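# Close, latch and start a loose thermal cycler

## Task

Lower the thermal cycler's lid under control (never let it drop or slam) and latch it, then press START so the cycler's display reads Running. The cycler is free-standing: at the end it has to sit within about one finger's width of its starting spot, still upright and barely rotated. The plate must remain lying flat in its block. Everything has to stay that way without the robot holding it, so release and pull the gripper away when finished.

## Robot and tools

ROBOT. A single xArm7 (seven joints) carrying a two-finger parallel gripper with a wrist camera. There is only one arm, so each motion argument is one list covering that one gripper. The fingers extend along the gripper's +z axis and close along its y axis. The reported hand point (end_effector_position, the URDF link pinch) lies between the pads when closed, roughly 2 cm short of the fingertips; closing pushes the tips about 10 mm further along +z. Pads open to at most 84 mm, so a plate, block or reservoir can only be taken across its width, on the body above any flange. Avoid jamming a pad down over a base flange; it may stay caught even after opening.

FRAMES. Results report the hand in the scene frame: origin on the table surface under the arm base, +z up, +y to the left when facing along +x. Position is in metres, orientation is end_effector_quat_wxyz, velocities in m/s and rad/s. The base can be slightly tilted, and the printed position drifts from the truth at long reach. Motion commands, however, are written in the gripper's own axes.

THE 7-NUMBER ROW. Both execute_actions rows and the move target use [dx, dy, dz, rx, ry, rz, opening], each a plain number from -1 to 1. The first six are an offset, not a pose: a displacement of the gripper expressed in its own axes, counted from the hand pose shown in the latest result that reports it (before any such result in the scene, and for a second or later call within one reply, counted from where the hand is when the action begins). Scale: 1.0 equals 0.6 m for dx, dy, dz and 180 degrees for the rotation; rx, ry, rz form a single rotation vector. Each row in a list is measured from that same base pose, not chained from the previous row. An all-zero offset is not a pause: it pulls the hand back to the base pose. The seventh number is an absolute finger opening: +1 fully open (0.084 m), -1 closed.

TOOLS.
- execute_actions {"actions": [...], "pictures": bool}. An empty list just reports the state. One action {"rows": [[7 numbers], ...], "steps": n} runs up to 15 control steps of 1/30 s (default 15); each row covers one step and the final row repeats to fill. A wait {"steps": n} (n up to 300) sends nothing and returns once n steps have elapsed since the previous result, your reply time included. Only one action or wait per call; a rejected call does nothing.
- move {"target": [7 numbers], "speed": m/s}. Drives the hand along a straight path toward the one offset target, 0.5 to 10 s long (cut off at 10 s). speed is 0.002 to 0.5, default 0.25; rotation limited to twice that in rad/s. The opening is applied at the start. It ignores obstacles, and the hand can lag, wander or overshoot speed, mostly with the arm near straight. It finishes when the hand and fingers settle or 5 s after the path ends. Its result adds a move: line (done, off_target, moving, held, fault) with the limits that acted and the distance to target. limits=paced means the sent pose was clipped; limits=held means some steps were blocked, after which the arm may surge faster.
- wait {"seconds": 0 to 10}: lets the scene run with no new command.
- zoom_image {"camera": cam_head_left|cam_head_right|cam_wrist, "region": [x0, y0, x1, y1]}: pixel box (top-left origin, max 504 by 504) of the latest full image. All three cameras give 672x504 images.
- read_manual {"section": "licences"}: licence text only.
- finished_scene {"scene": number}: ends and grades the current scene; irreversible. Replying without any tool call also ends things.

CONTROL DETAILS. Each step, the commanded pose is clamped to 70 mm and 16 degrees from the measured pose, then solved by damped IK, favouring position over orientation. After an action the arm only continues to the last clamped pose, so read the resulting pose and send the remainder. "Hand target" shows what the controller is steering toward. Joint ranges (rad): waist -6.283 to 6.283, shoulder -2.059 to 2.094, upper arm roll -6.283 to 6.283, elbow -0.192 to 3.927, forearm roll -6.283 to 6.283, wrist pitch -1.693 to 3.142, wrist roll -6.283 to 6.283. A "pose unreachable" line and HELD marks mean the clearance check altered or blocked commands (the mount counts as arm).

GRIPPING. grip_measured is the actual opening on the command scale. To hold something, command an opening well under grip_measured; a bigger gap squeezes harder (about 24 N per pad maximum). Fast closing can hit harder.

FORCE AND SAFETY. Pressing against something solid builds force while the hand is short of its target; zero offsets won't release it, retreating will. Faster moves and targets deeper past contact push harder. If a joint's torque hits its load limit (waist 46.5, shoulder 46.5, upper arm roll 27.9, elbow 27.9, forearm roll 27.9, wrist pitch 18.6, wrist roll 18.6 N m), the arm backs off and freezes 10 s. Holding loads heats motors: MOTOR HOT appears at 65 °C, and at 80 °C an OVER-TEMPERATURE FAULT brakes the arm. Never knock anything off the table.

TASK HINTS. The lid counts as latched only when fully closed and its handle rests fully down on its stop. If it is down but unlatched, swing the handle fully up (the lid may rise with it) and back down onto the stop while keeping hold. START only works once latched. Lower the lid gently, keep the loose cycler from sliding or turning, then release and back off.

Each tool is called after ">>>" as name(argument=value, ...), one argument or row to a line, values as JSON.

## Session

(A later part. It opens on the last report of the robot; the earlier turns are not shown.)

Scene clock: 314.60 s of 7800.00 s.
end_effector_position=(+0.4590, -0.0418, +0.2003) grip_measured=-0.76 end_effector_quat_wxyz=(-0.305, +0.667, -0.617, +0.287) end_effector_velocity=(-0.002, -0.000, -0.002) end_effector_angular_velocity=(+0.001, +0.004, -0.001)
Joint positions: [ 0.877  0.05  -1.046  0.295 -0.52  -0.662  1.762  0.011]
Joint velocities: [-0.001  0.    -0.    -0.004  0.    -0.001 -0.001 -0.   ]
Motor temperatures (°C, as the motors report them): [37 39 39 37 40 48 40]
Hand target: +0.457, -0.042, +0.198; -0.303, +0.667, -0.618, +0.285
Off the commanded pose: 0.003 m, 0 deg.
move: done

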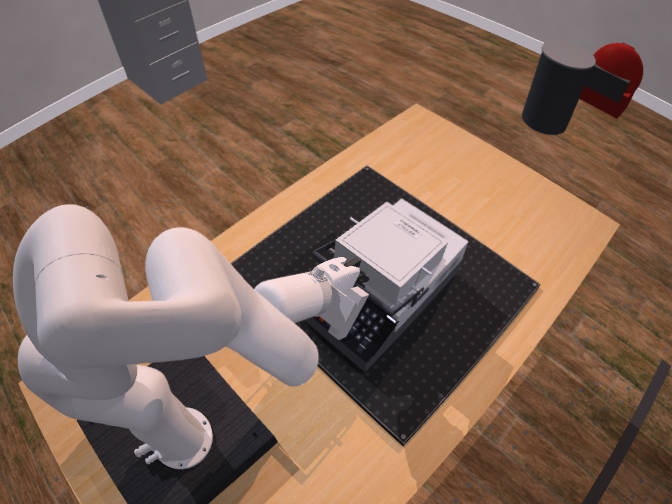

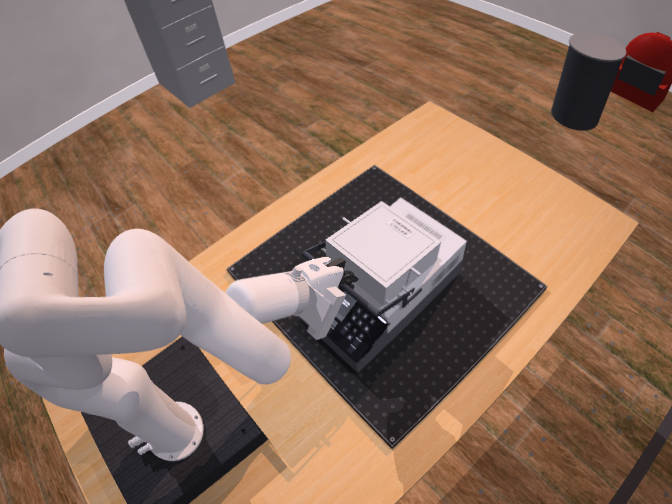

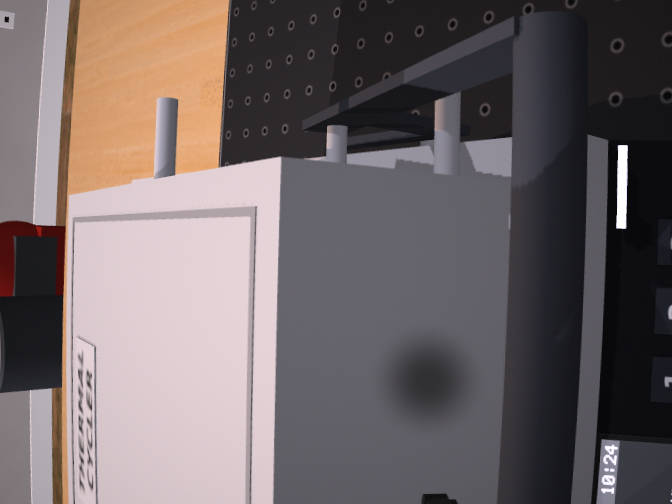

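>>> move(
  target=[0,-0.104,-0.024,-0.195,0,0,-1],
  speed=0.1,
)

Scene clock: 318.97 s of 7800.00 s.
end_effector_position=(+0.4851, -0.0385, +0.2551) grip_measured=-0.83 end_effector_quat_wxyz=(-0.086, +0.729, -0.675, +0.081) end_effector_velocity=(-0.001, +0.000, -0.002) end_effector_angular_velocity=(+0.000, +0.012, -0.000)
Joint positions: [ 0.857 -0.156 -0.78   0.839 -0.139  0.693  1.514  0.007]
Joint velocities: [ 0.004  0.007 -0.004  0.003  0.007  0.01  -0.004 -0.   ]
Motor temperatures (°C, as the motors report them): [37 39 39 38 40 48 40]
Hand target: +0.489, -0.038, +0.257; -0.091, +0.728, -0.674, +0.086
Off the commanded pose: 0.004 m, 1 deg.
move: off_target

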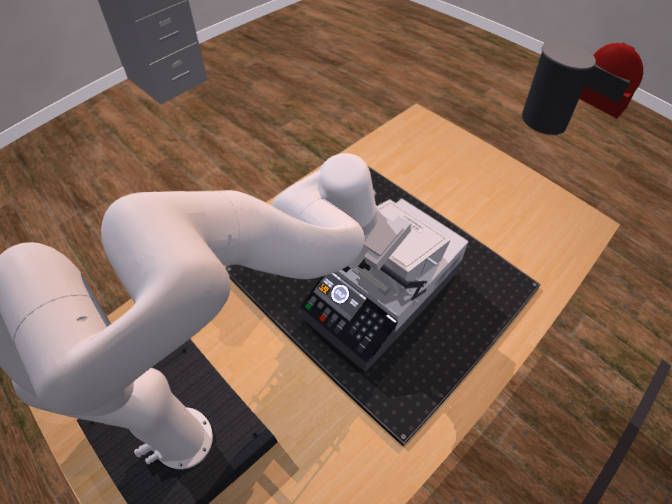

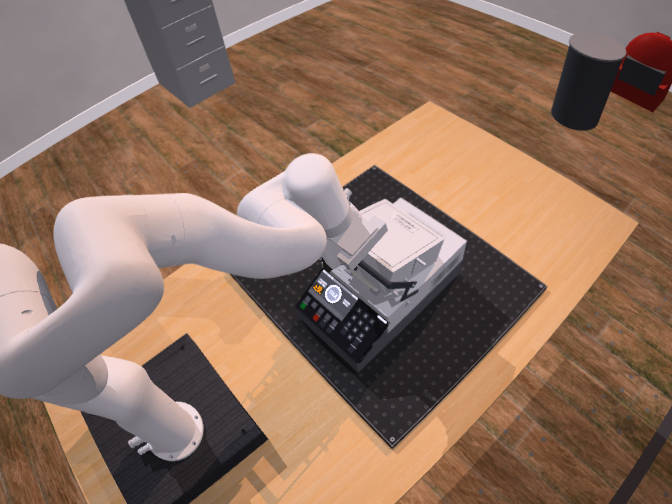

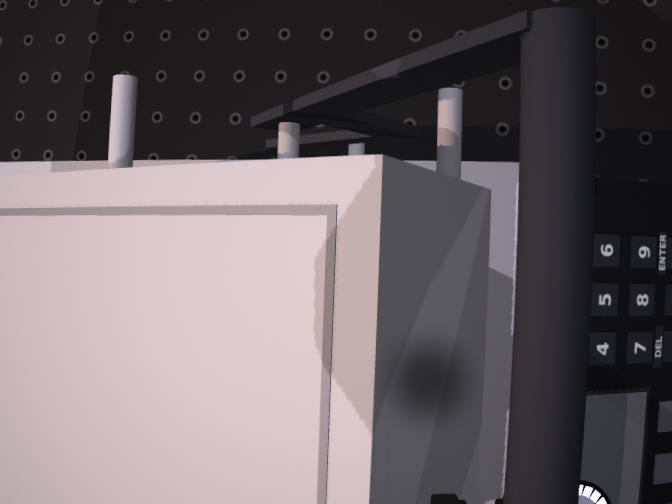

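>>> move(
  target=[0,0.085,0.049,0.195,0,0,-1],
  speed=0.1,
)

>>> move(
  target=[0,0.004,0,0,0,0,-0.45],
)

>>> move(
  target=[0,0,-0.028,0,0,0,-0.45],
  speed=0.03,
)

>>> move(
  target=[0,0,0,0,0,0,-1],
)

Scene clock: 323.83 s of 7800.00 s.
end_effector_position=(+0.4424, -0.0432, +0.2146) grip_measured=-0.84 end_effector_quat_wxyz=(-0.300, +0.669, -0.620, +0.282) end_effector_velocity=(+0.000, +0.000, +0.001) end_effector_angular_velocity=(+0.001, -0.014, -0.000)
Joint positions: [ 0.461 -0.129 -0.625  0.23  -0.444 -0.534  1.638  0.007]
Joint velocities: [ 0.     0.01   0.001 -0.006  0.007 -0.03  -0.005  0.   ]
Motor temperatures (°C, as the motors report them): [37 39 39 38 40 48 40]
Hand target: +0.442, -0.043, +0.215; -0.300, +0.669, -0.619, +0.282
Off the commanded pose: 0.001 m, 0 deg.
move: done

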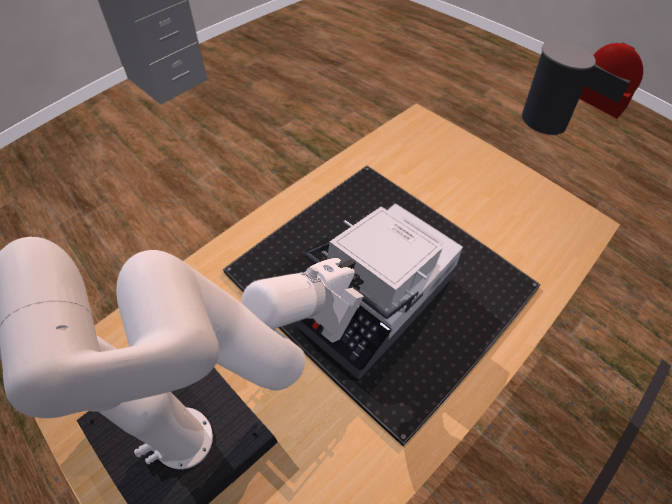

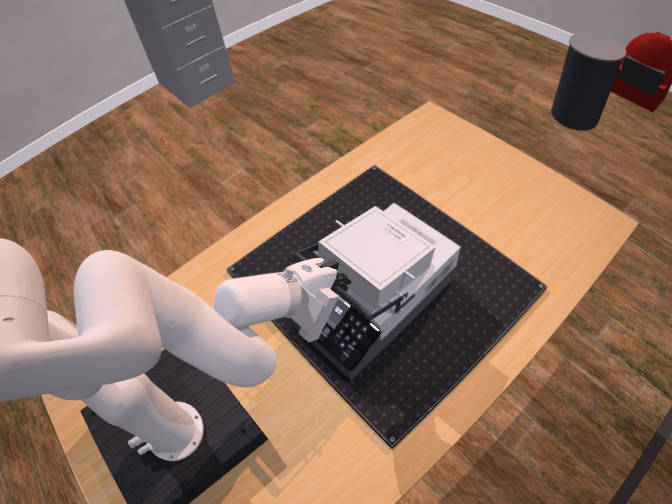

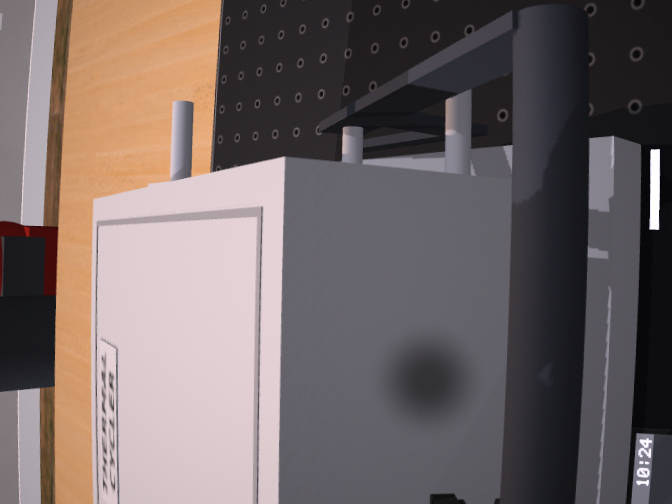

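Scene clock: 324.53 s of 7800.00 s.
end_effector_position=(+0.4397, -0.0434, +0.2118) grip_measured=-0.48 end_effector_quat_wxyz=(-0.299, +0.669, -0.620, +0.280) end_effector_velocity=(+0.002, -0.000, +0.002) end_effector_angular_velocity=(-0.001, -0.007, +0.000)
Joint positions: [ 0.461 -0.124 -0.629  0.223 -0.445 -0.543  1.636  0.023]
Joint velocities: [ 0.001 -0.    -0.     0.004 -0.    -0.004  0.    -0.   ]
Motor temperatures (°C, as the motors report them): [37 39 39 38 40 48 40]
Hand target: +0.441, -0.043, +0.213; -0.300, +0.669, -0.620, +0.282
Off the commanded pose: 0.001 m, 0 deg.
move: done

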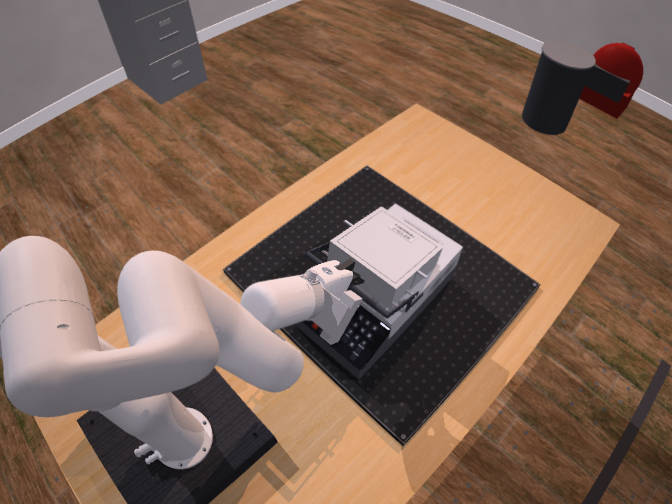

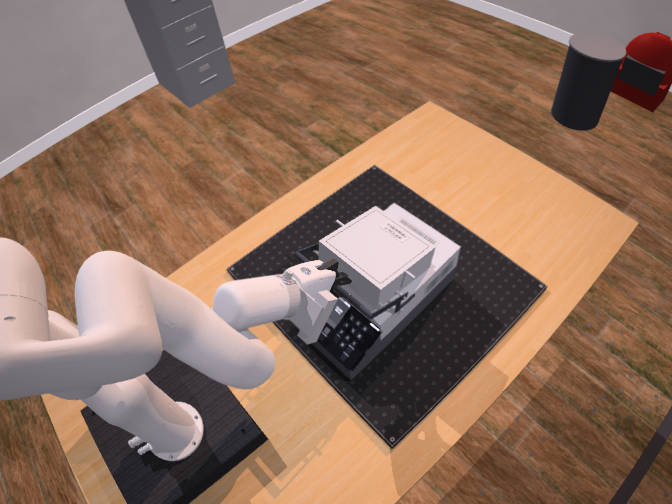

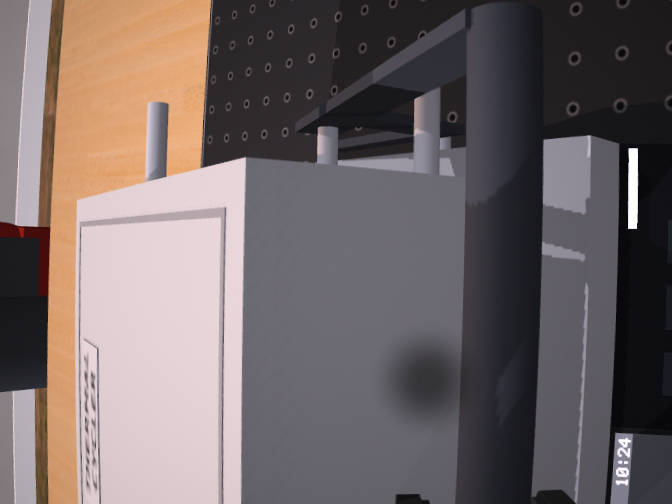

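Scene clock: 325.40 s of 7800.00 s.
end_effector_position=(+0.4272, -0.0444, +0.2226) grip_measured=-0.47 end_effector_quat_wxyz=(-0.299, +0.669, -0.621, +0.280) end_effector_velocity=(-0.001, +0.000, +0.002) end_effector_angular_velocity=(-0.003, +0.001, +0.001)
Joint positions: [ 0.42  -0.237 -0.592  0.177 -0.405 -0.473  1.574  0.024]
Joint velocities: [-0.01  -0.012  0.015 -0.003  0.012  0.01  -0.01  -0.   ]
Motor temperatures (°C, as the motors report them): [37 39 39 38 40 48 40]
Hand target: +0.427, -0.044, +0.223; -0.299, +0.669, -0.620, +0.280
Off the commanded pose: 0.000 m, 0 deg.
move: done

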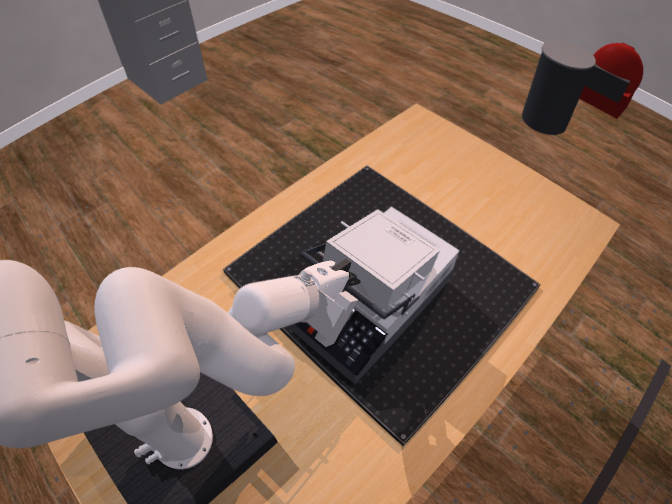

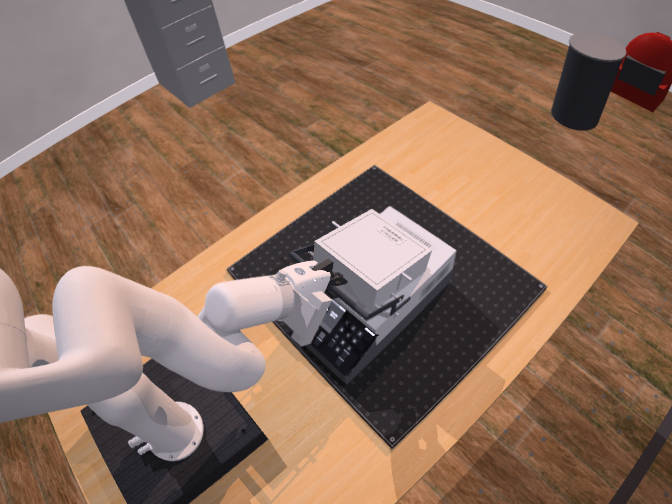

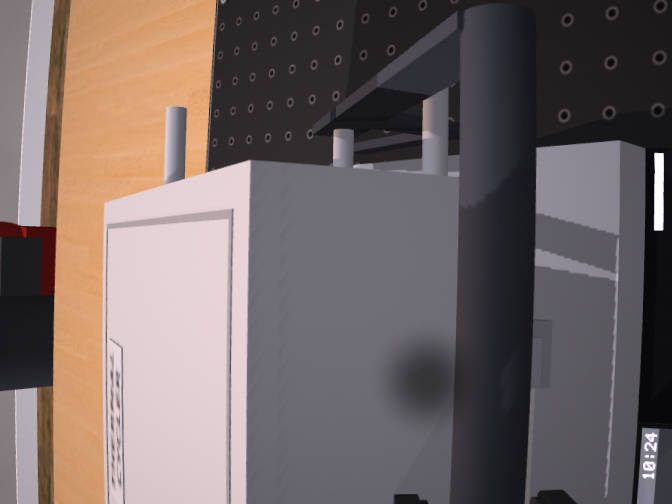

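Scene clock: 325.90 s of 7800.00 s.
end_effector_position=(+0.4277, -0.0444, +0.2232) grip_measured=-0.83 end_effector_quat_wxyz=(-0.299, +0.669, -0.620, +0.281) end_effector_velocity=(-0.000, -0.001, -0.001) end_effector_angular_velocity=(-0.001, +0.004, -0.001)
Joint positions: [ 0.42  -0.237 -0.591  0.178 -0.406 -0.473  1.574  0.008]
Joint velocities: [-0.     0.002 -0.001  0.001 -0.001  0.003  0.     0.   ]
Motor temperatures (°C, as the motors report them): [37 39 39 37 40 48 40]
Hand target: +0.427, -0.044, +0.223; -0.299, +0.669, -0.621, +0.280
Off the commanded pose: 0.001 m, 0 deg.
move: done

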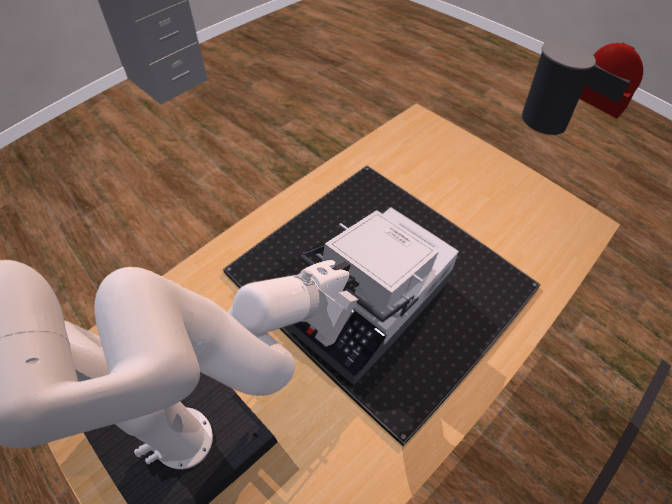

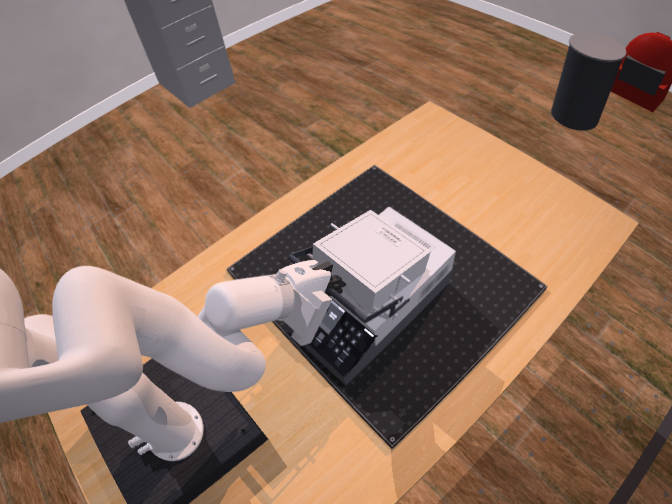

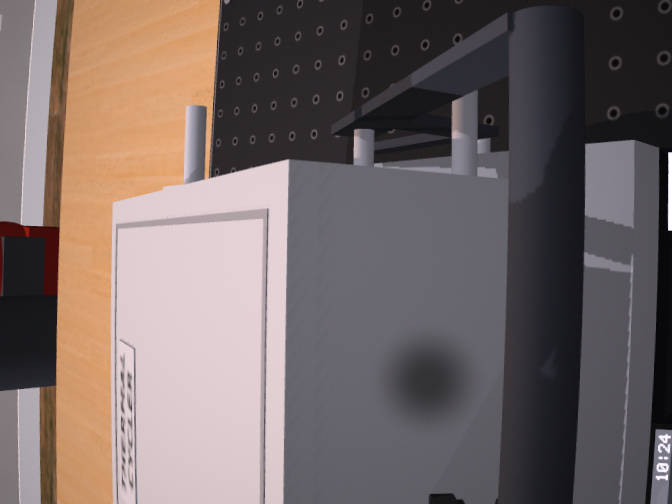

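>>> move(
  target=[0,0,0,0,0,0,-0.2],
)

>>> move(
  target=[0,0.006,-0.03,0,0,0,-0.2],
  speed=0.03,
)

>>> zoom_image(
  camera="cam_head_left",
  region=[290,220,440,345],
)

Scene clock: 328.17 s of 7800.00 s.
end_effector_position=(+0.4254, -0.0436, +0.2206) grip_measured=-0.22 end_effector_quat_wxyz=(-0.298, +0.669, -0.621, +0.278) end_effector_velocity=(+0.001, +0.001, +0.002) end_effector_angular_velocity=(+0.000, -0.006, +0.002)
Joint positions: [ 0.421 -0.237 -0.593  0.172 -0.403 -0.472  1.573  0.034]
Joint velocities: [ 0.002 -0.002 -0.001  0.    -0.001 -0.004 -0.001 -0.   ]
Motor temperatures (°C, as the motors report them): [37 39 39 38 40 48 40]
Hand target: +0.428, -0.044, +0.223; -0.299, +0.669, -0.620, +0.281
Off the commanded pose: 0.004 m, 0 deg.
move: off_target

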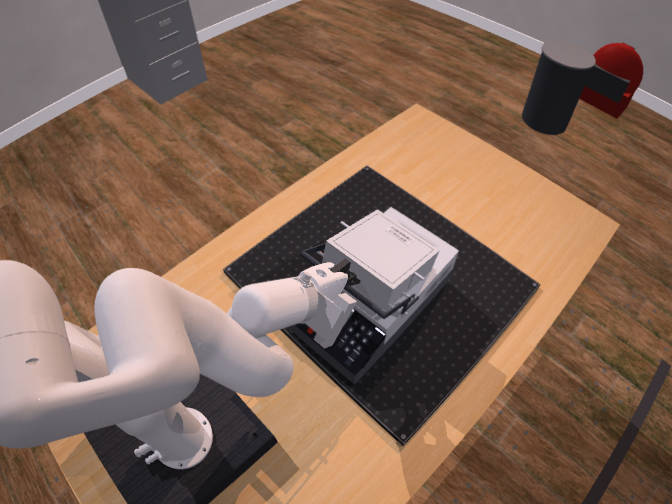

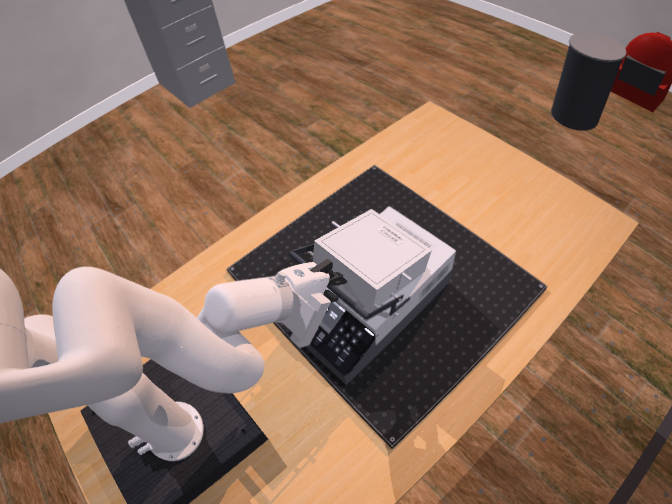

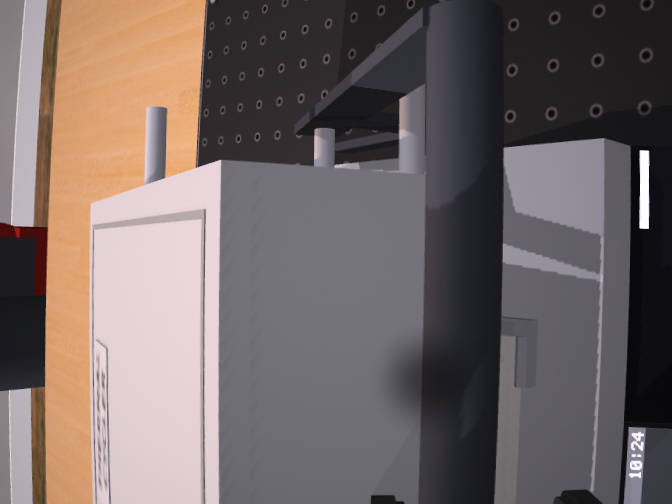

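Scene clock: 329.07 s of 7800.00 s.
end_effector_position=(+0.4093, -0.0440, +0.2292) grip_measured=-0.22 end_effector_quat_wxyz=(-0.297, +0.670, -0.621, +0.277) end_effector_velocity=(-0.001, -0.000, +0.001) end_effector_angular_velocity=(-0.000, +0.001, -0.002)
Joint positions: [ 0.358 -0.354 -0.546  0.119 -0.385 -0.402  1.527  0.035]
Joint velocities: [-0.011 -0.012  0.011 -0.004  0.005  0.01  -0.003 -0.   ]
Motor temperatures (°C, as the motors report them): [37 39 39 38 40 48 40]
Hand target: +0.410, -0.045, +0.230; -0.298, +0.669, -0.621, +0.278
Off the commanded pose: 0.001 m, 0 deg.
move: done

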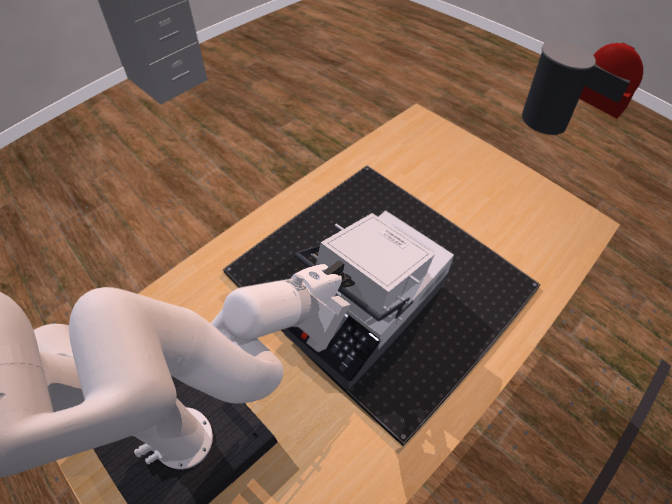

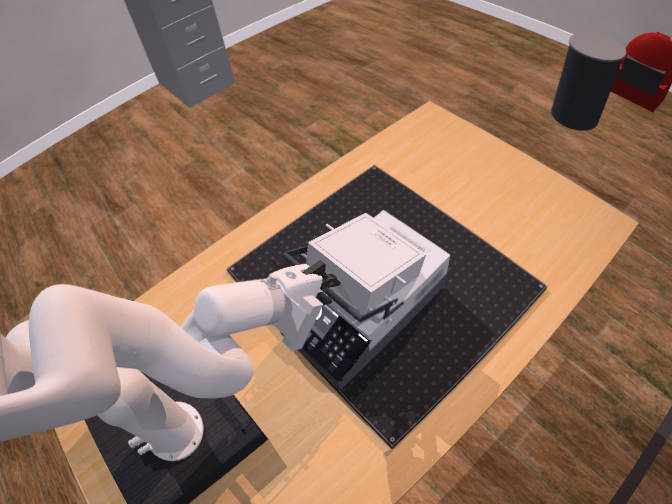

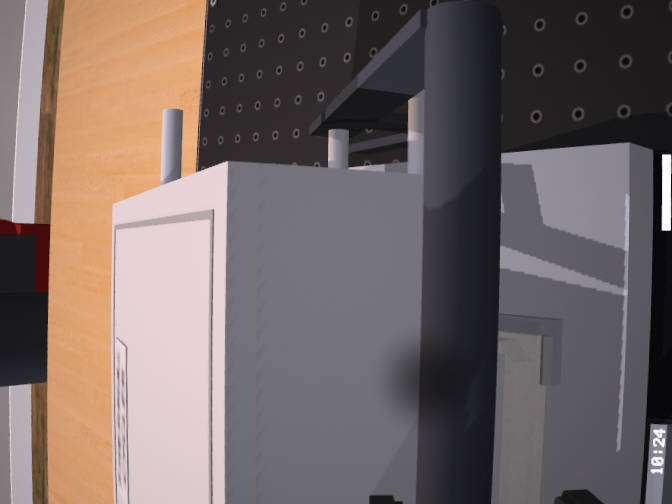

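Region (290, 220, 440, 345) of cam_head_left's 672x504 image, scaled by 3.360, with more detail than that image has.

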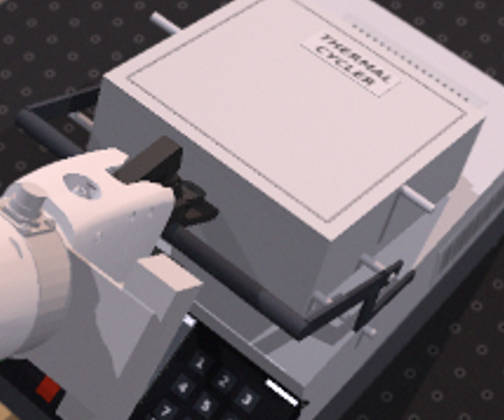

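>>> move(
  target=[0,0.03,-0.012,0,0,0,0.1],
  speed=0.02,
)

>>> zoom_image(
  camera="cam_head_left",
  region=[290,220,440,345],
)

Scene clock: 332.30 s of 7800.00 s.
end_effector_position=(+0.3928, -0.0459, +0.2218) grip_measured=+0.09 end_effector_quat_wxyz=(-0.298, +0.670, -0.621, +0.278) end_effector_velocity=(-0.003, +0.000, -0.004) end_effector_angular_velocity=(-0.001, +0.010, +0.001)
Joint positions: [ 0.329 -0.377 -0.559  0.064 -0.397 -0.433  1.497  0.048]
Joint velocities: [-0.002  0.001 -0.001 -0.005 -0.002  0.003 -0.003 -0.   ]
Motor temperatures (°C, as the motors report them): [37 39 39 37 40 48 40]
Hand target: +0.392, -0.045, +0.221; -0.297, +0.670, -0.621, +0.277
Off the commanded pose: 0.002 m, 0 deg.
move: done

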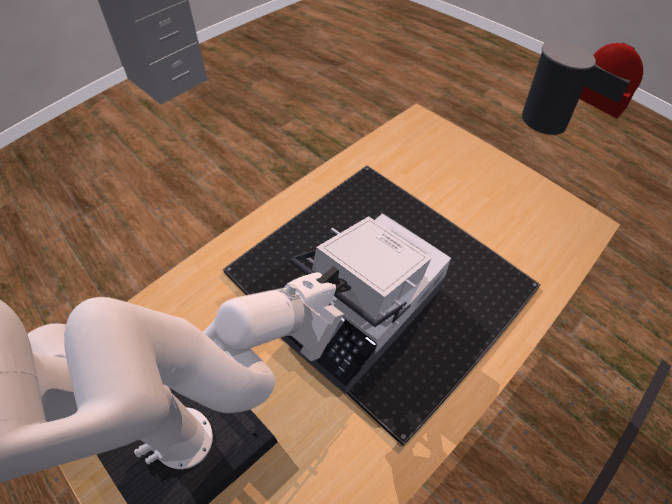

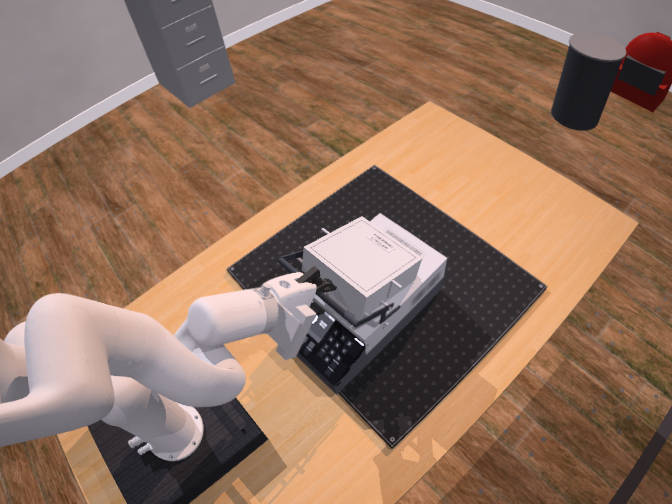

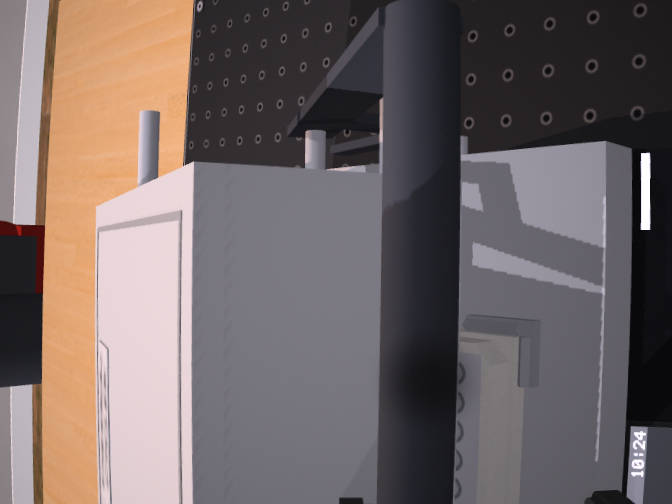

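Region (290, 220, 440, 345) of cam_head_left's 672x504 image, scaled by 3.360, with more detail than that image has.

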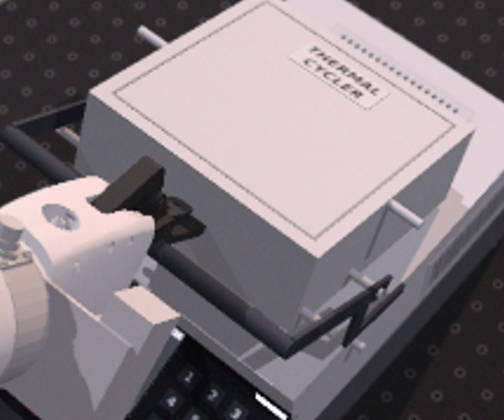

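>>> move(
  target=[0,-0.028,0.004,0,0,0,0.2],
  speed=0.02,
)

>>> move(
  target=[0,0,-0.02,0,0,0,0.2],
  speed=0.02,
)

Scene clock: 334.97 s of 7800.00 s.
end_effector_position=(+0.4045, -0.0442, +0.2312) grip_measured=+0.18 end_effector_quat_wxyz=(-0.297, +0.670, -0.621, +0.277) end_effector_velocity=(+0.001, -0.000, +0.001) end_effector_angular_velocity=(+0.002, -0.003, -0.002)
Joint positions: [ 0.341 -0.387 -0.536  0.104 -0.383 -0.382  1.517  0.052]
Joint velocities: [ 0.001 -0.002 -0.     0.001  0.002 -0.001  0.001 -0.   ]
Motor temperatures (°C, as the motors report them): [37 39 39 37 40 48 40]
Hand target: +0.406, -0.045, +0.233; -0.298, +0.670, -0.621, +0.278
Off the commanded pose: 0.002 m, 0 deg.
move: done

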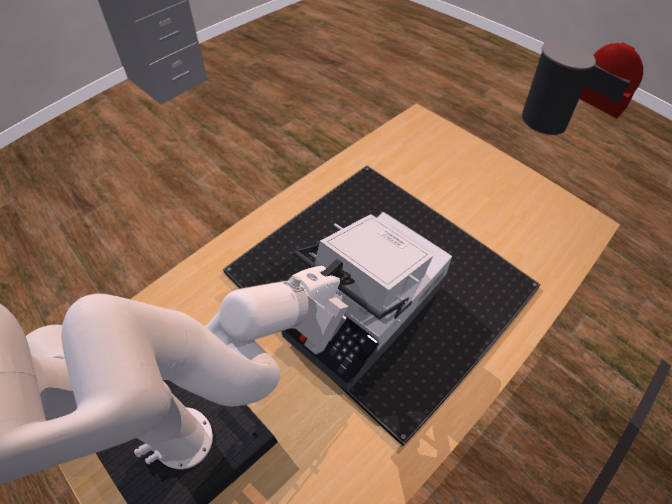

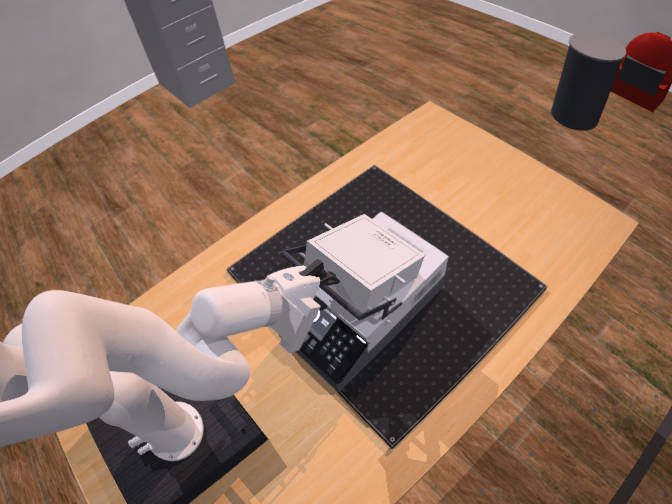

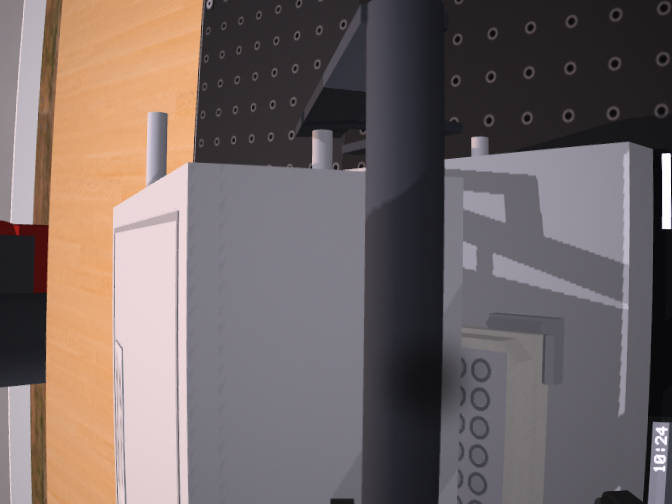

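Scene clock: 335.83 s of 7800.00 s.
end_effector_position=(+0.3951, -0.0442, +0.2380) grip_measured=+0.18 end_effector_quat_wxyz=(-0.296, +0.672, -0.621, +0.275) end_effector_velocity=(-0.001, -0.000, +0.002) end_effector_angular_velocity=(+0.001, +0.000, -0.001)
Joint positions: [ 0.301 -0.474 -0.511  0.078 -0.387 -0.313  1.506  0.052]
Joint velocities: [-0.005 -0.014  0.004 -0.002  0.001  0.012 -0.001 -0.   ]
Motor temperatures (°C, as the motors report them): [37 39 39 37 40 48 40]
Hand target: +0.396, -0.045, +0.239; -0.297, +0.670, -0.621, +0.277
Off the commanded pose: 0.001 m, 0 deg.
move: done

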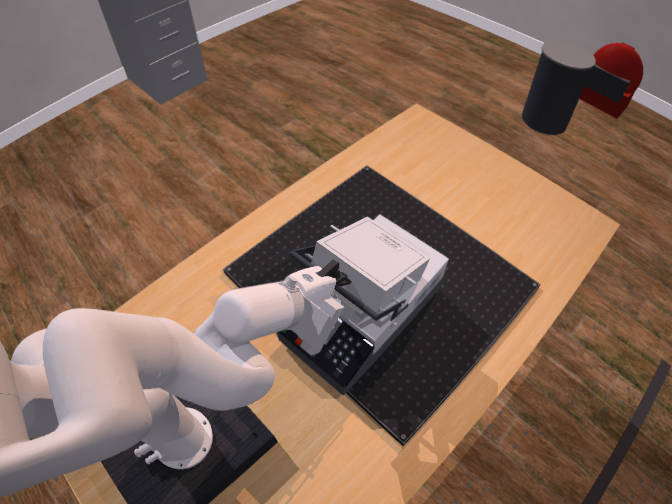

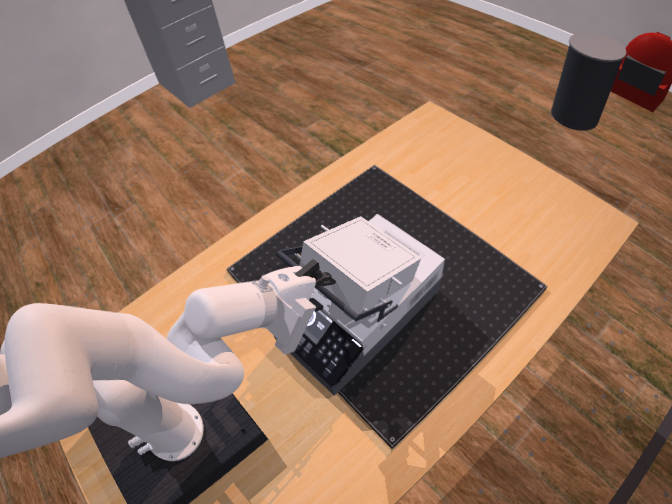

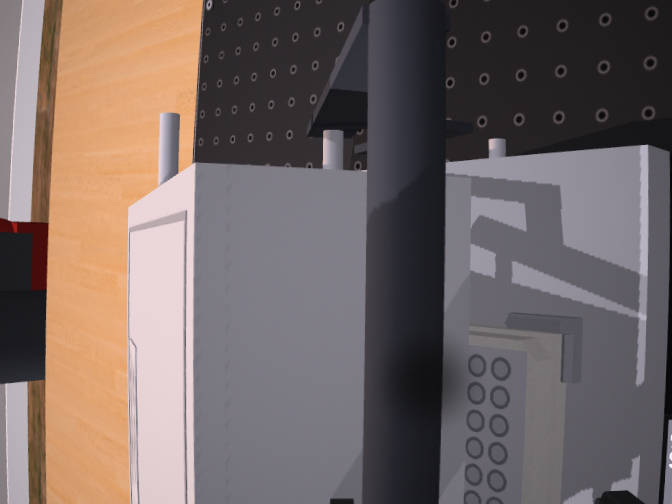

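>>> move(
  target=[0,0.012,0.004,-0.2,0,0,0.2],
  speed=0.15,
)

>>> zoom_image(
  camera="cam_head_left",
  region=[270,210,450,360],
)

Scene clock: 340.07 s of 7800.00 s.
end_effector_position=(+0.3881, -0.0435, +0.2285) grip_measured=+0.17 end_effector_quat_wxyz=(-0.070, +0.731, -0.676, +0.063) end_effector_velocity=(-0.000, -0.000, +0.001) end_effector_angular_velocity=(-0.000, +0.008, +0.000)
Joint positions: [ 0.46  -0.403 -0.437  0.529 -0.222  0.696  1.542  0.051]
Joint velocities: [ 0.006  0.003 -0.005  0.008  0.     0.012  0.     0.   ]
Motor temperatures (°C, as the motors report them): [37 39 39 38 40 49 40]
Hand target: +0.392, -0.043, +0.231; -0.075, +0.731, -0.675, +0.069
Off the commanded pose: 0.005 m, 1 deg.
move: off_target

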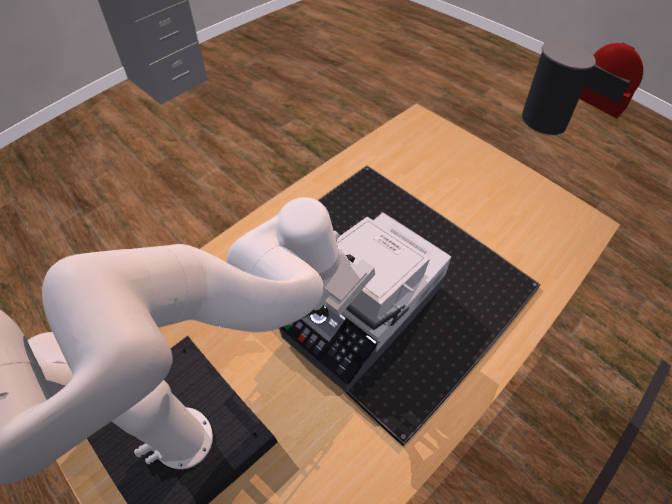

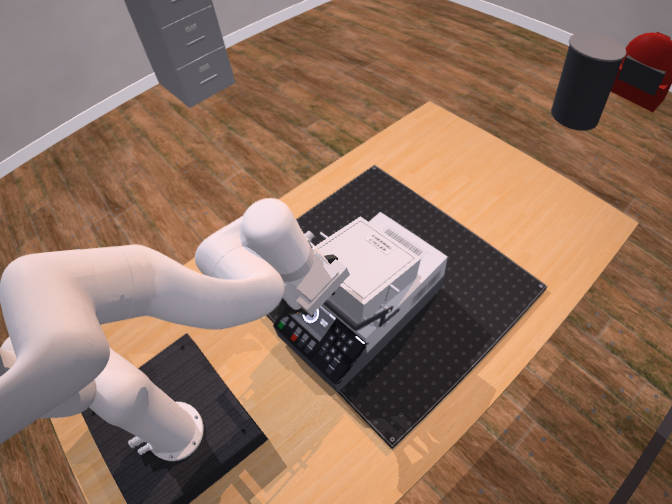

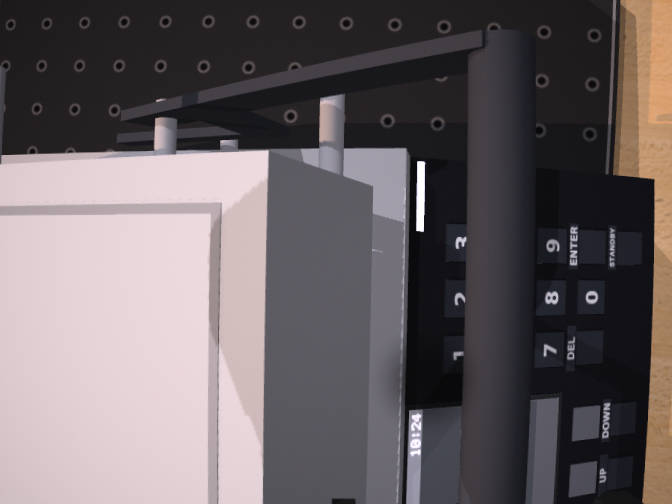

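Region (270, 210, 450, 360) of cam_head_left's 672x504 image, scaled by 2.800, with more detail than that image has.

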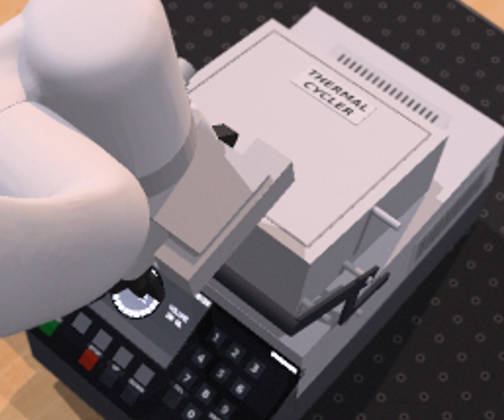

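>>> move(
  target=[0,0,-0.012,0.06,0,0,0.0],
  speed=0.05,
)

>>> move(
  target=[0,0,0,0,0,0,-1],
)

Scene clock: 344.07 s of 7800.00 s.
end_effector_position=(+0.3867, -0.0439, +0.2357) grip_measured=-0.01 end_effector_quat_wxyz=(-0.137, +0.722, -0.667, +0.126) end_effector_velocity=(+0.000, +0.000, +0.000) end_effector_angular_velocity=(-0.000, -0.010, +0.001)
Joint positions: [ 0.401 -0.53  -0.43   0.373 -0.292  0.482  1.562  0.044]
Joint velocities: [-0.003 -0.005  0.001 -0.008 -0.005 -0.013  0.001  0.   ]
Motor temperatures (°C, as the motors report them): [37 39 39 39 40 49 40]
Hand target: +0.387, -0.044, +0.236; -0.138, +0.721, -0.667, +0.127
Off the commanded pose: 0.000 m, 0 deg.
move: done

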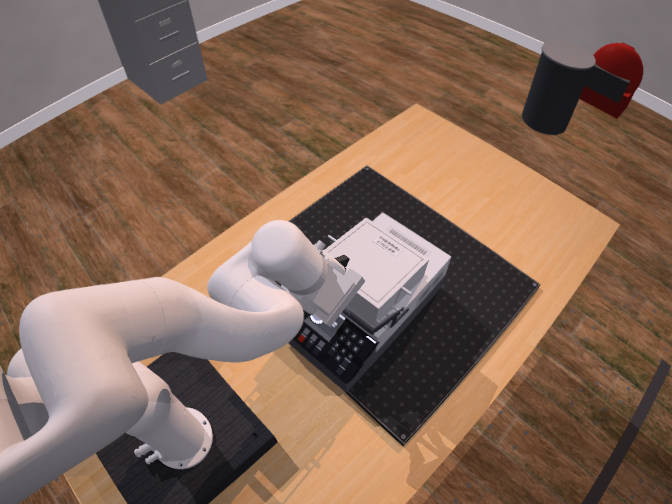

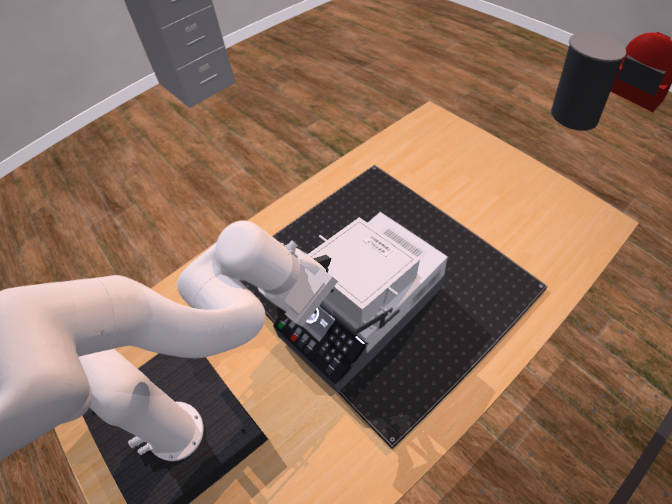

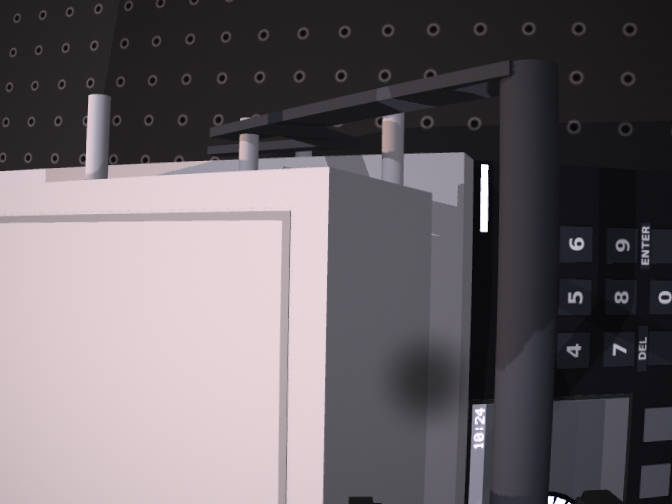

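Scene clock: 344.57 s of 7800.00 s.
end_effector_position=(+0.3854, -0.0439, +0.2344) grip_measured=-0.74 end_effector_quat_wxyz=(-0.136, +0.722, -0.667, +0.125) end_effector_velocity=(+0.002, +0.000, +0.002) end_effector_angular_velocity=(-0.002, -0.006, +0.003)
Joint positions: [ 0.401 -0.531 -0.431  0.371 -0.292  0.485  1.562  0.012]
Joint velocities: [ 0.001  0.     0.     0.002 -0.002 -0.004 -0.     0.   ]
Motor temperatures (°C, as the motors report them): [37 39 39 39 40 49 40]
Hand target: +0.387, -0.044, +0.236; -0.137, +0.722, -0.667, +0.126
Off the commanded pose: 0.002 m, 0 deg.
move: done

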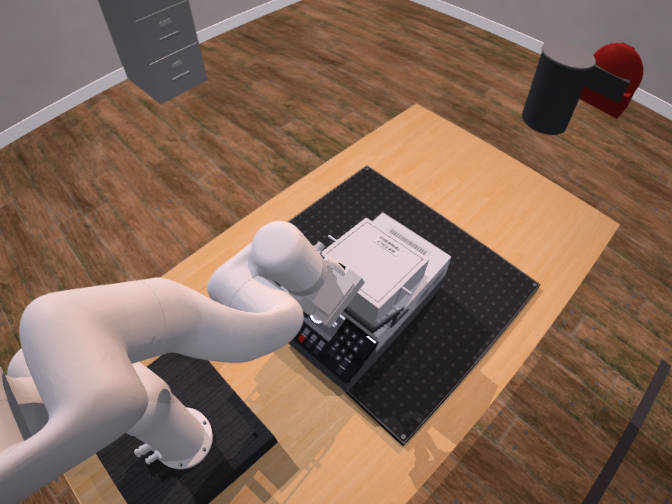

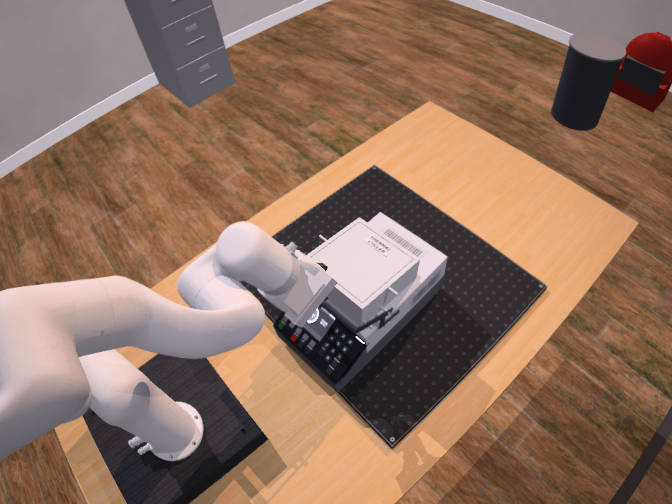

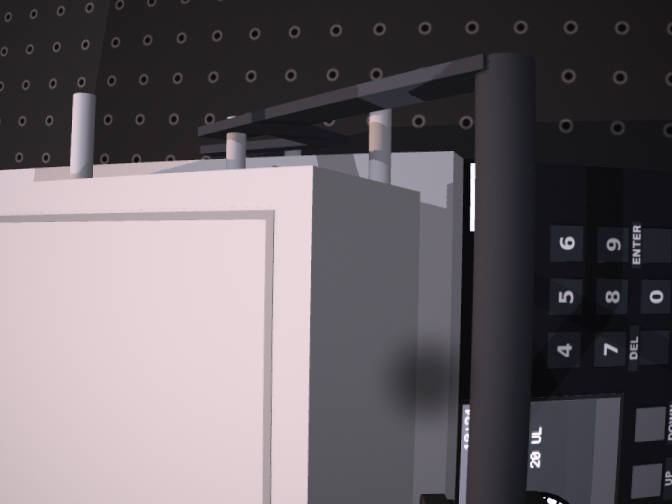

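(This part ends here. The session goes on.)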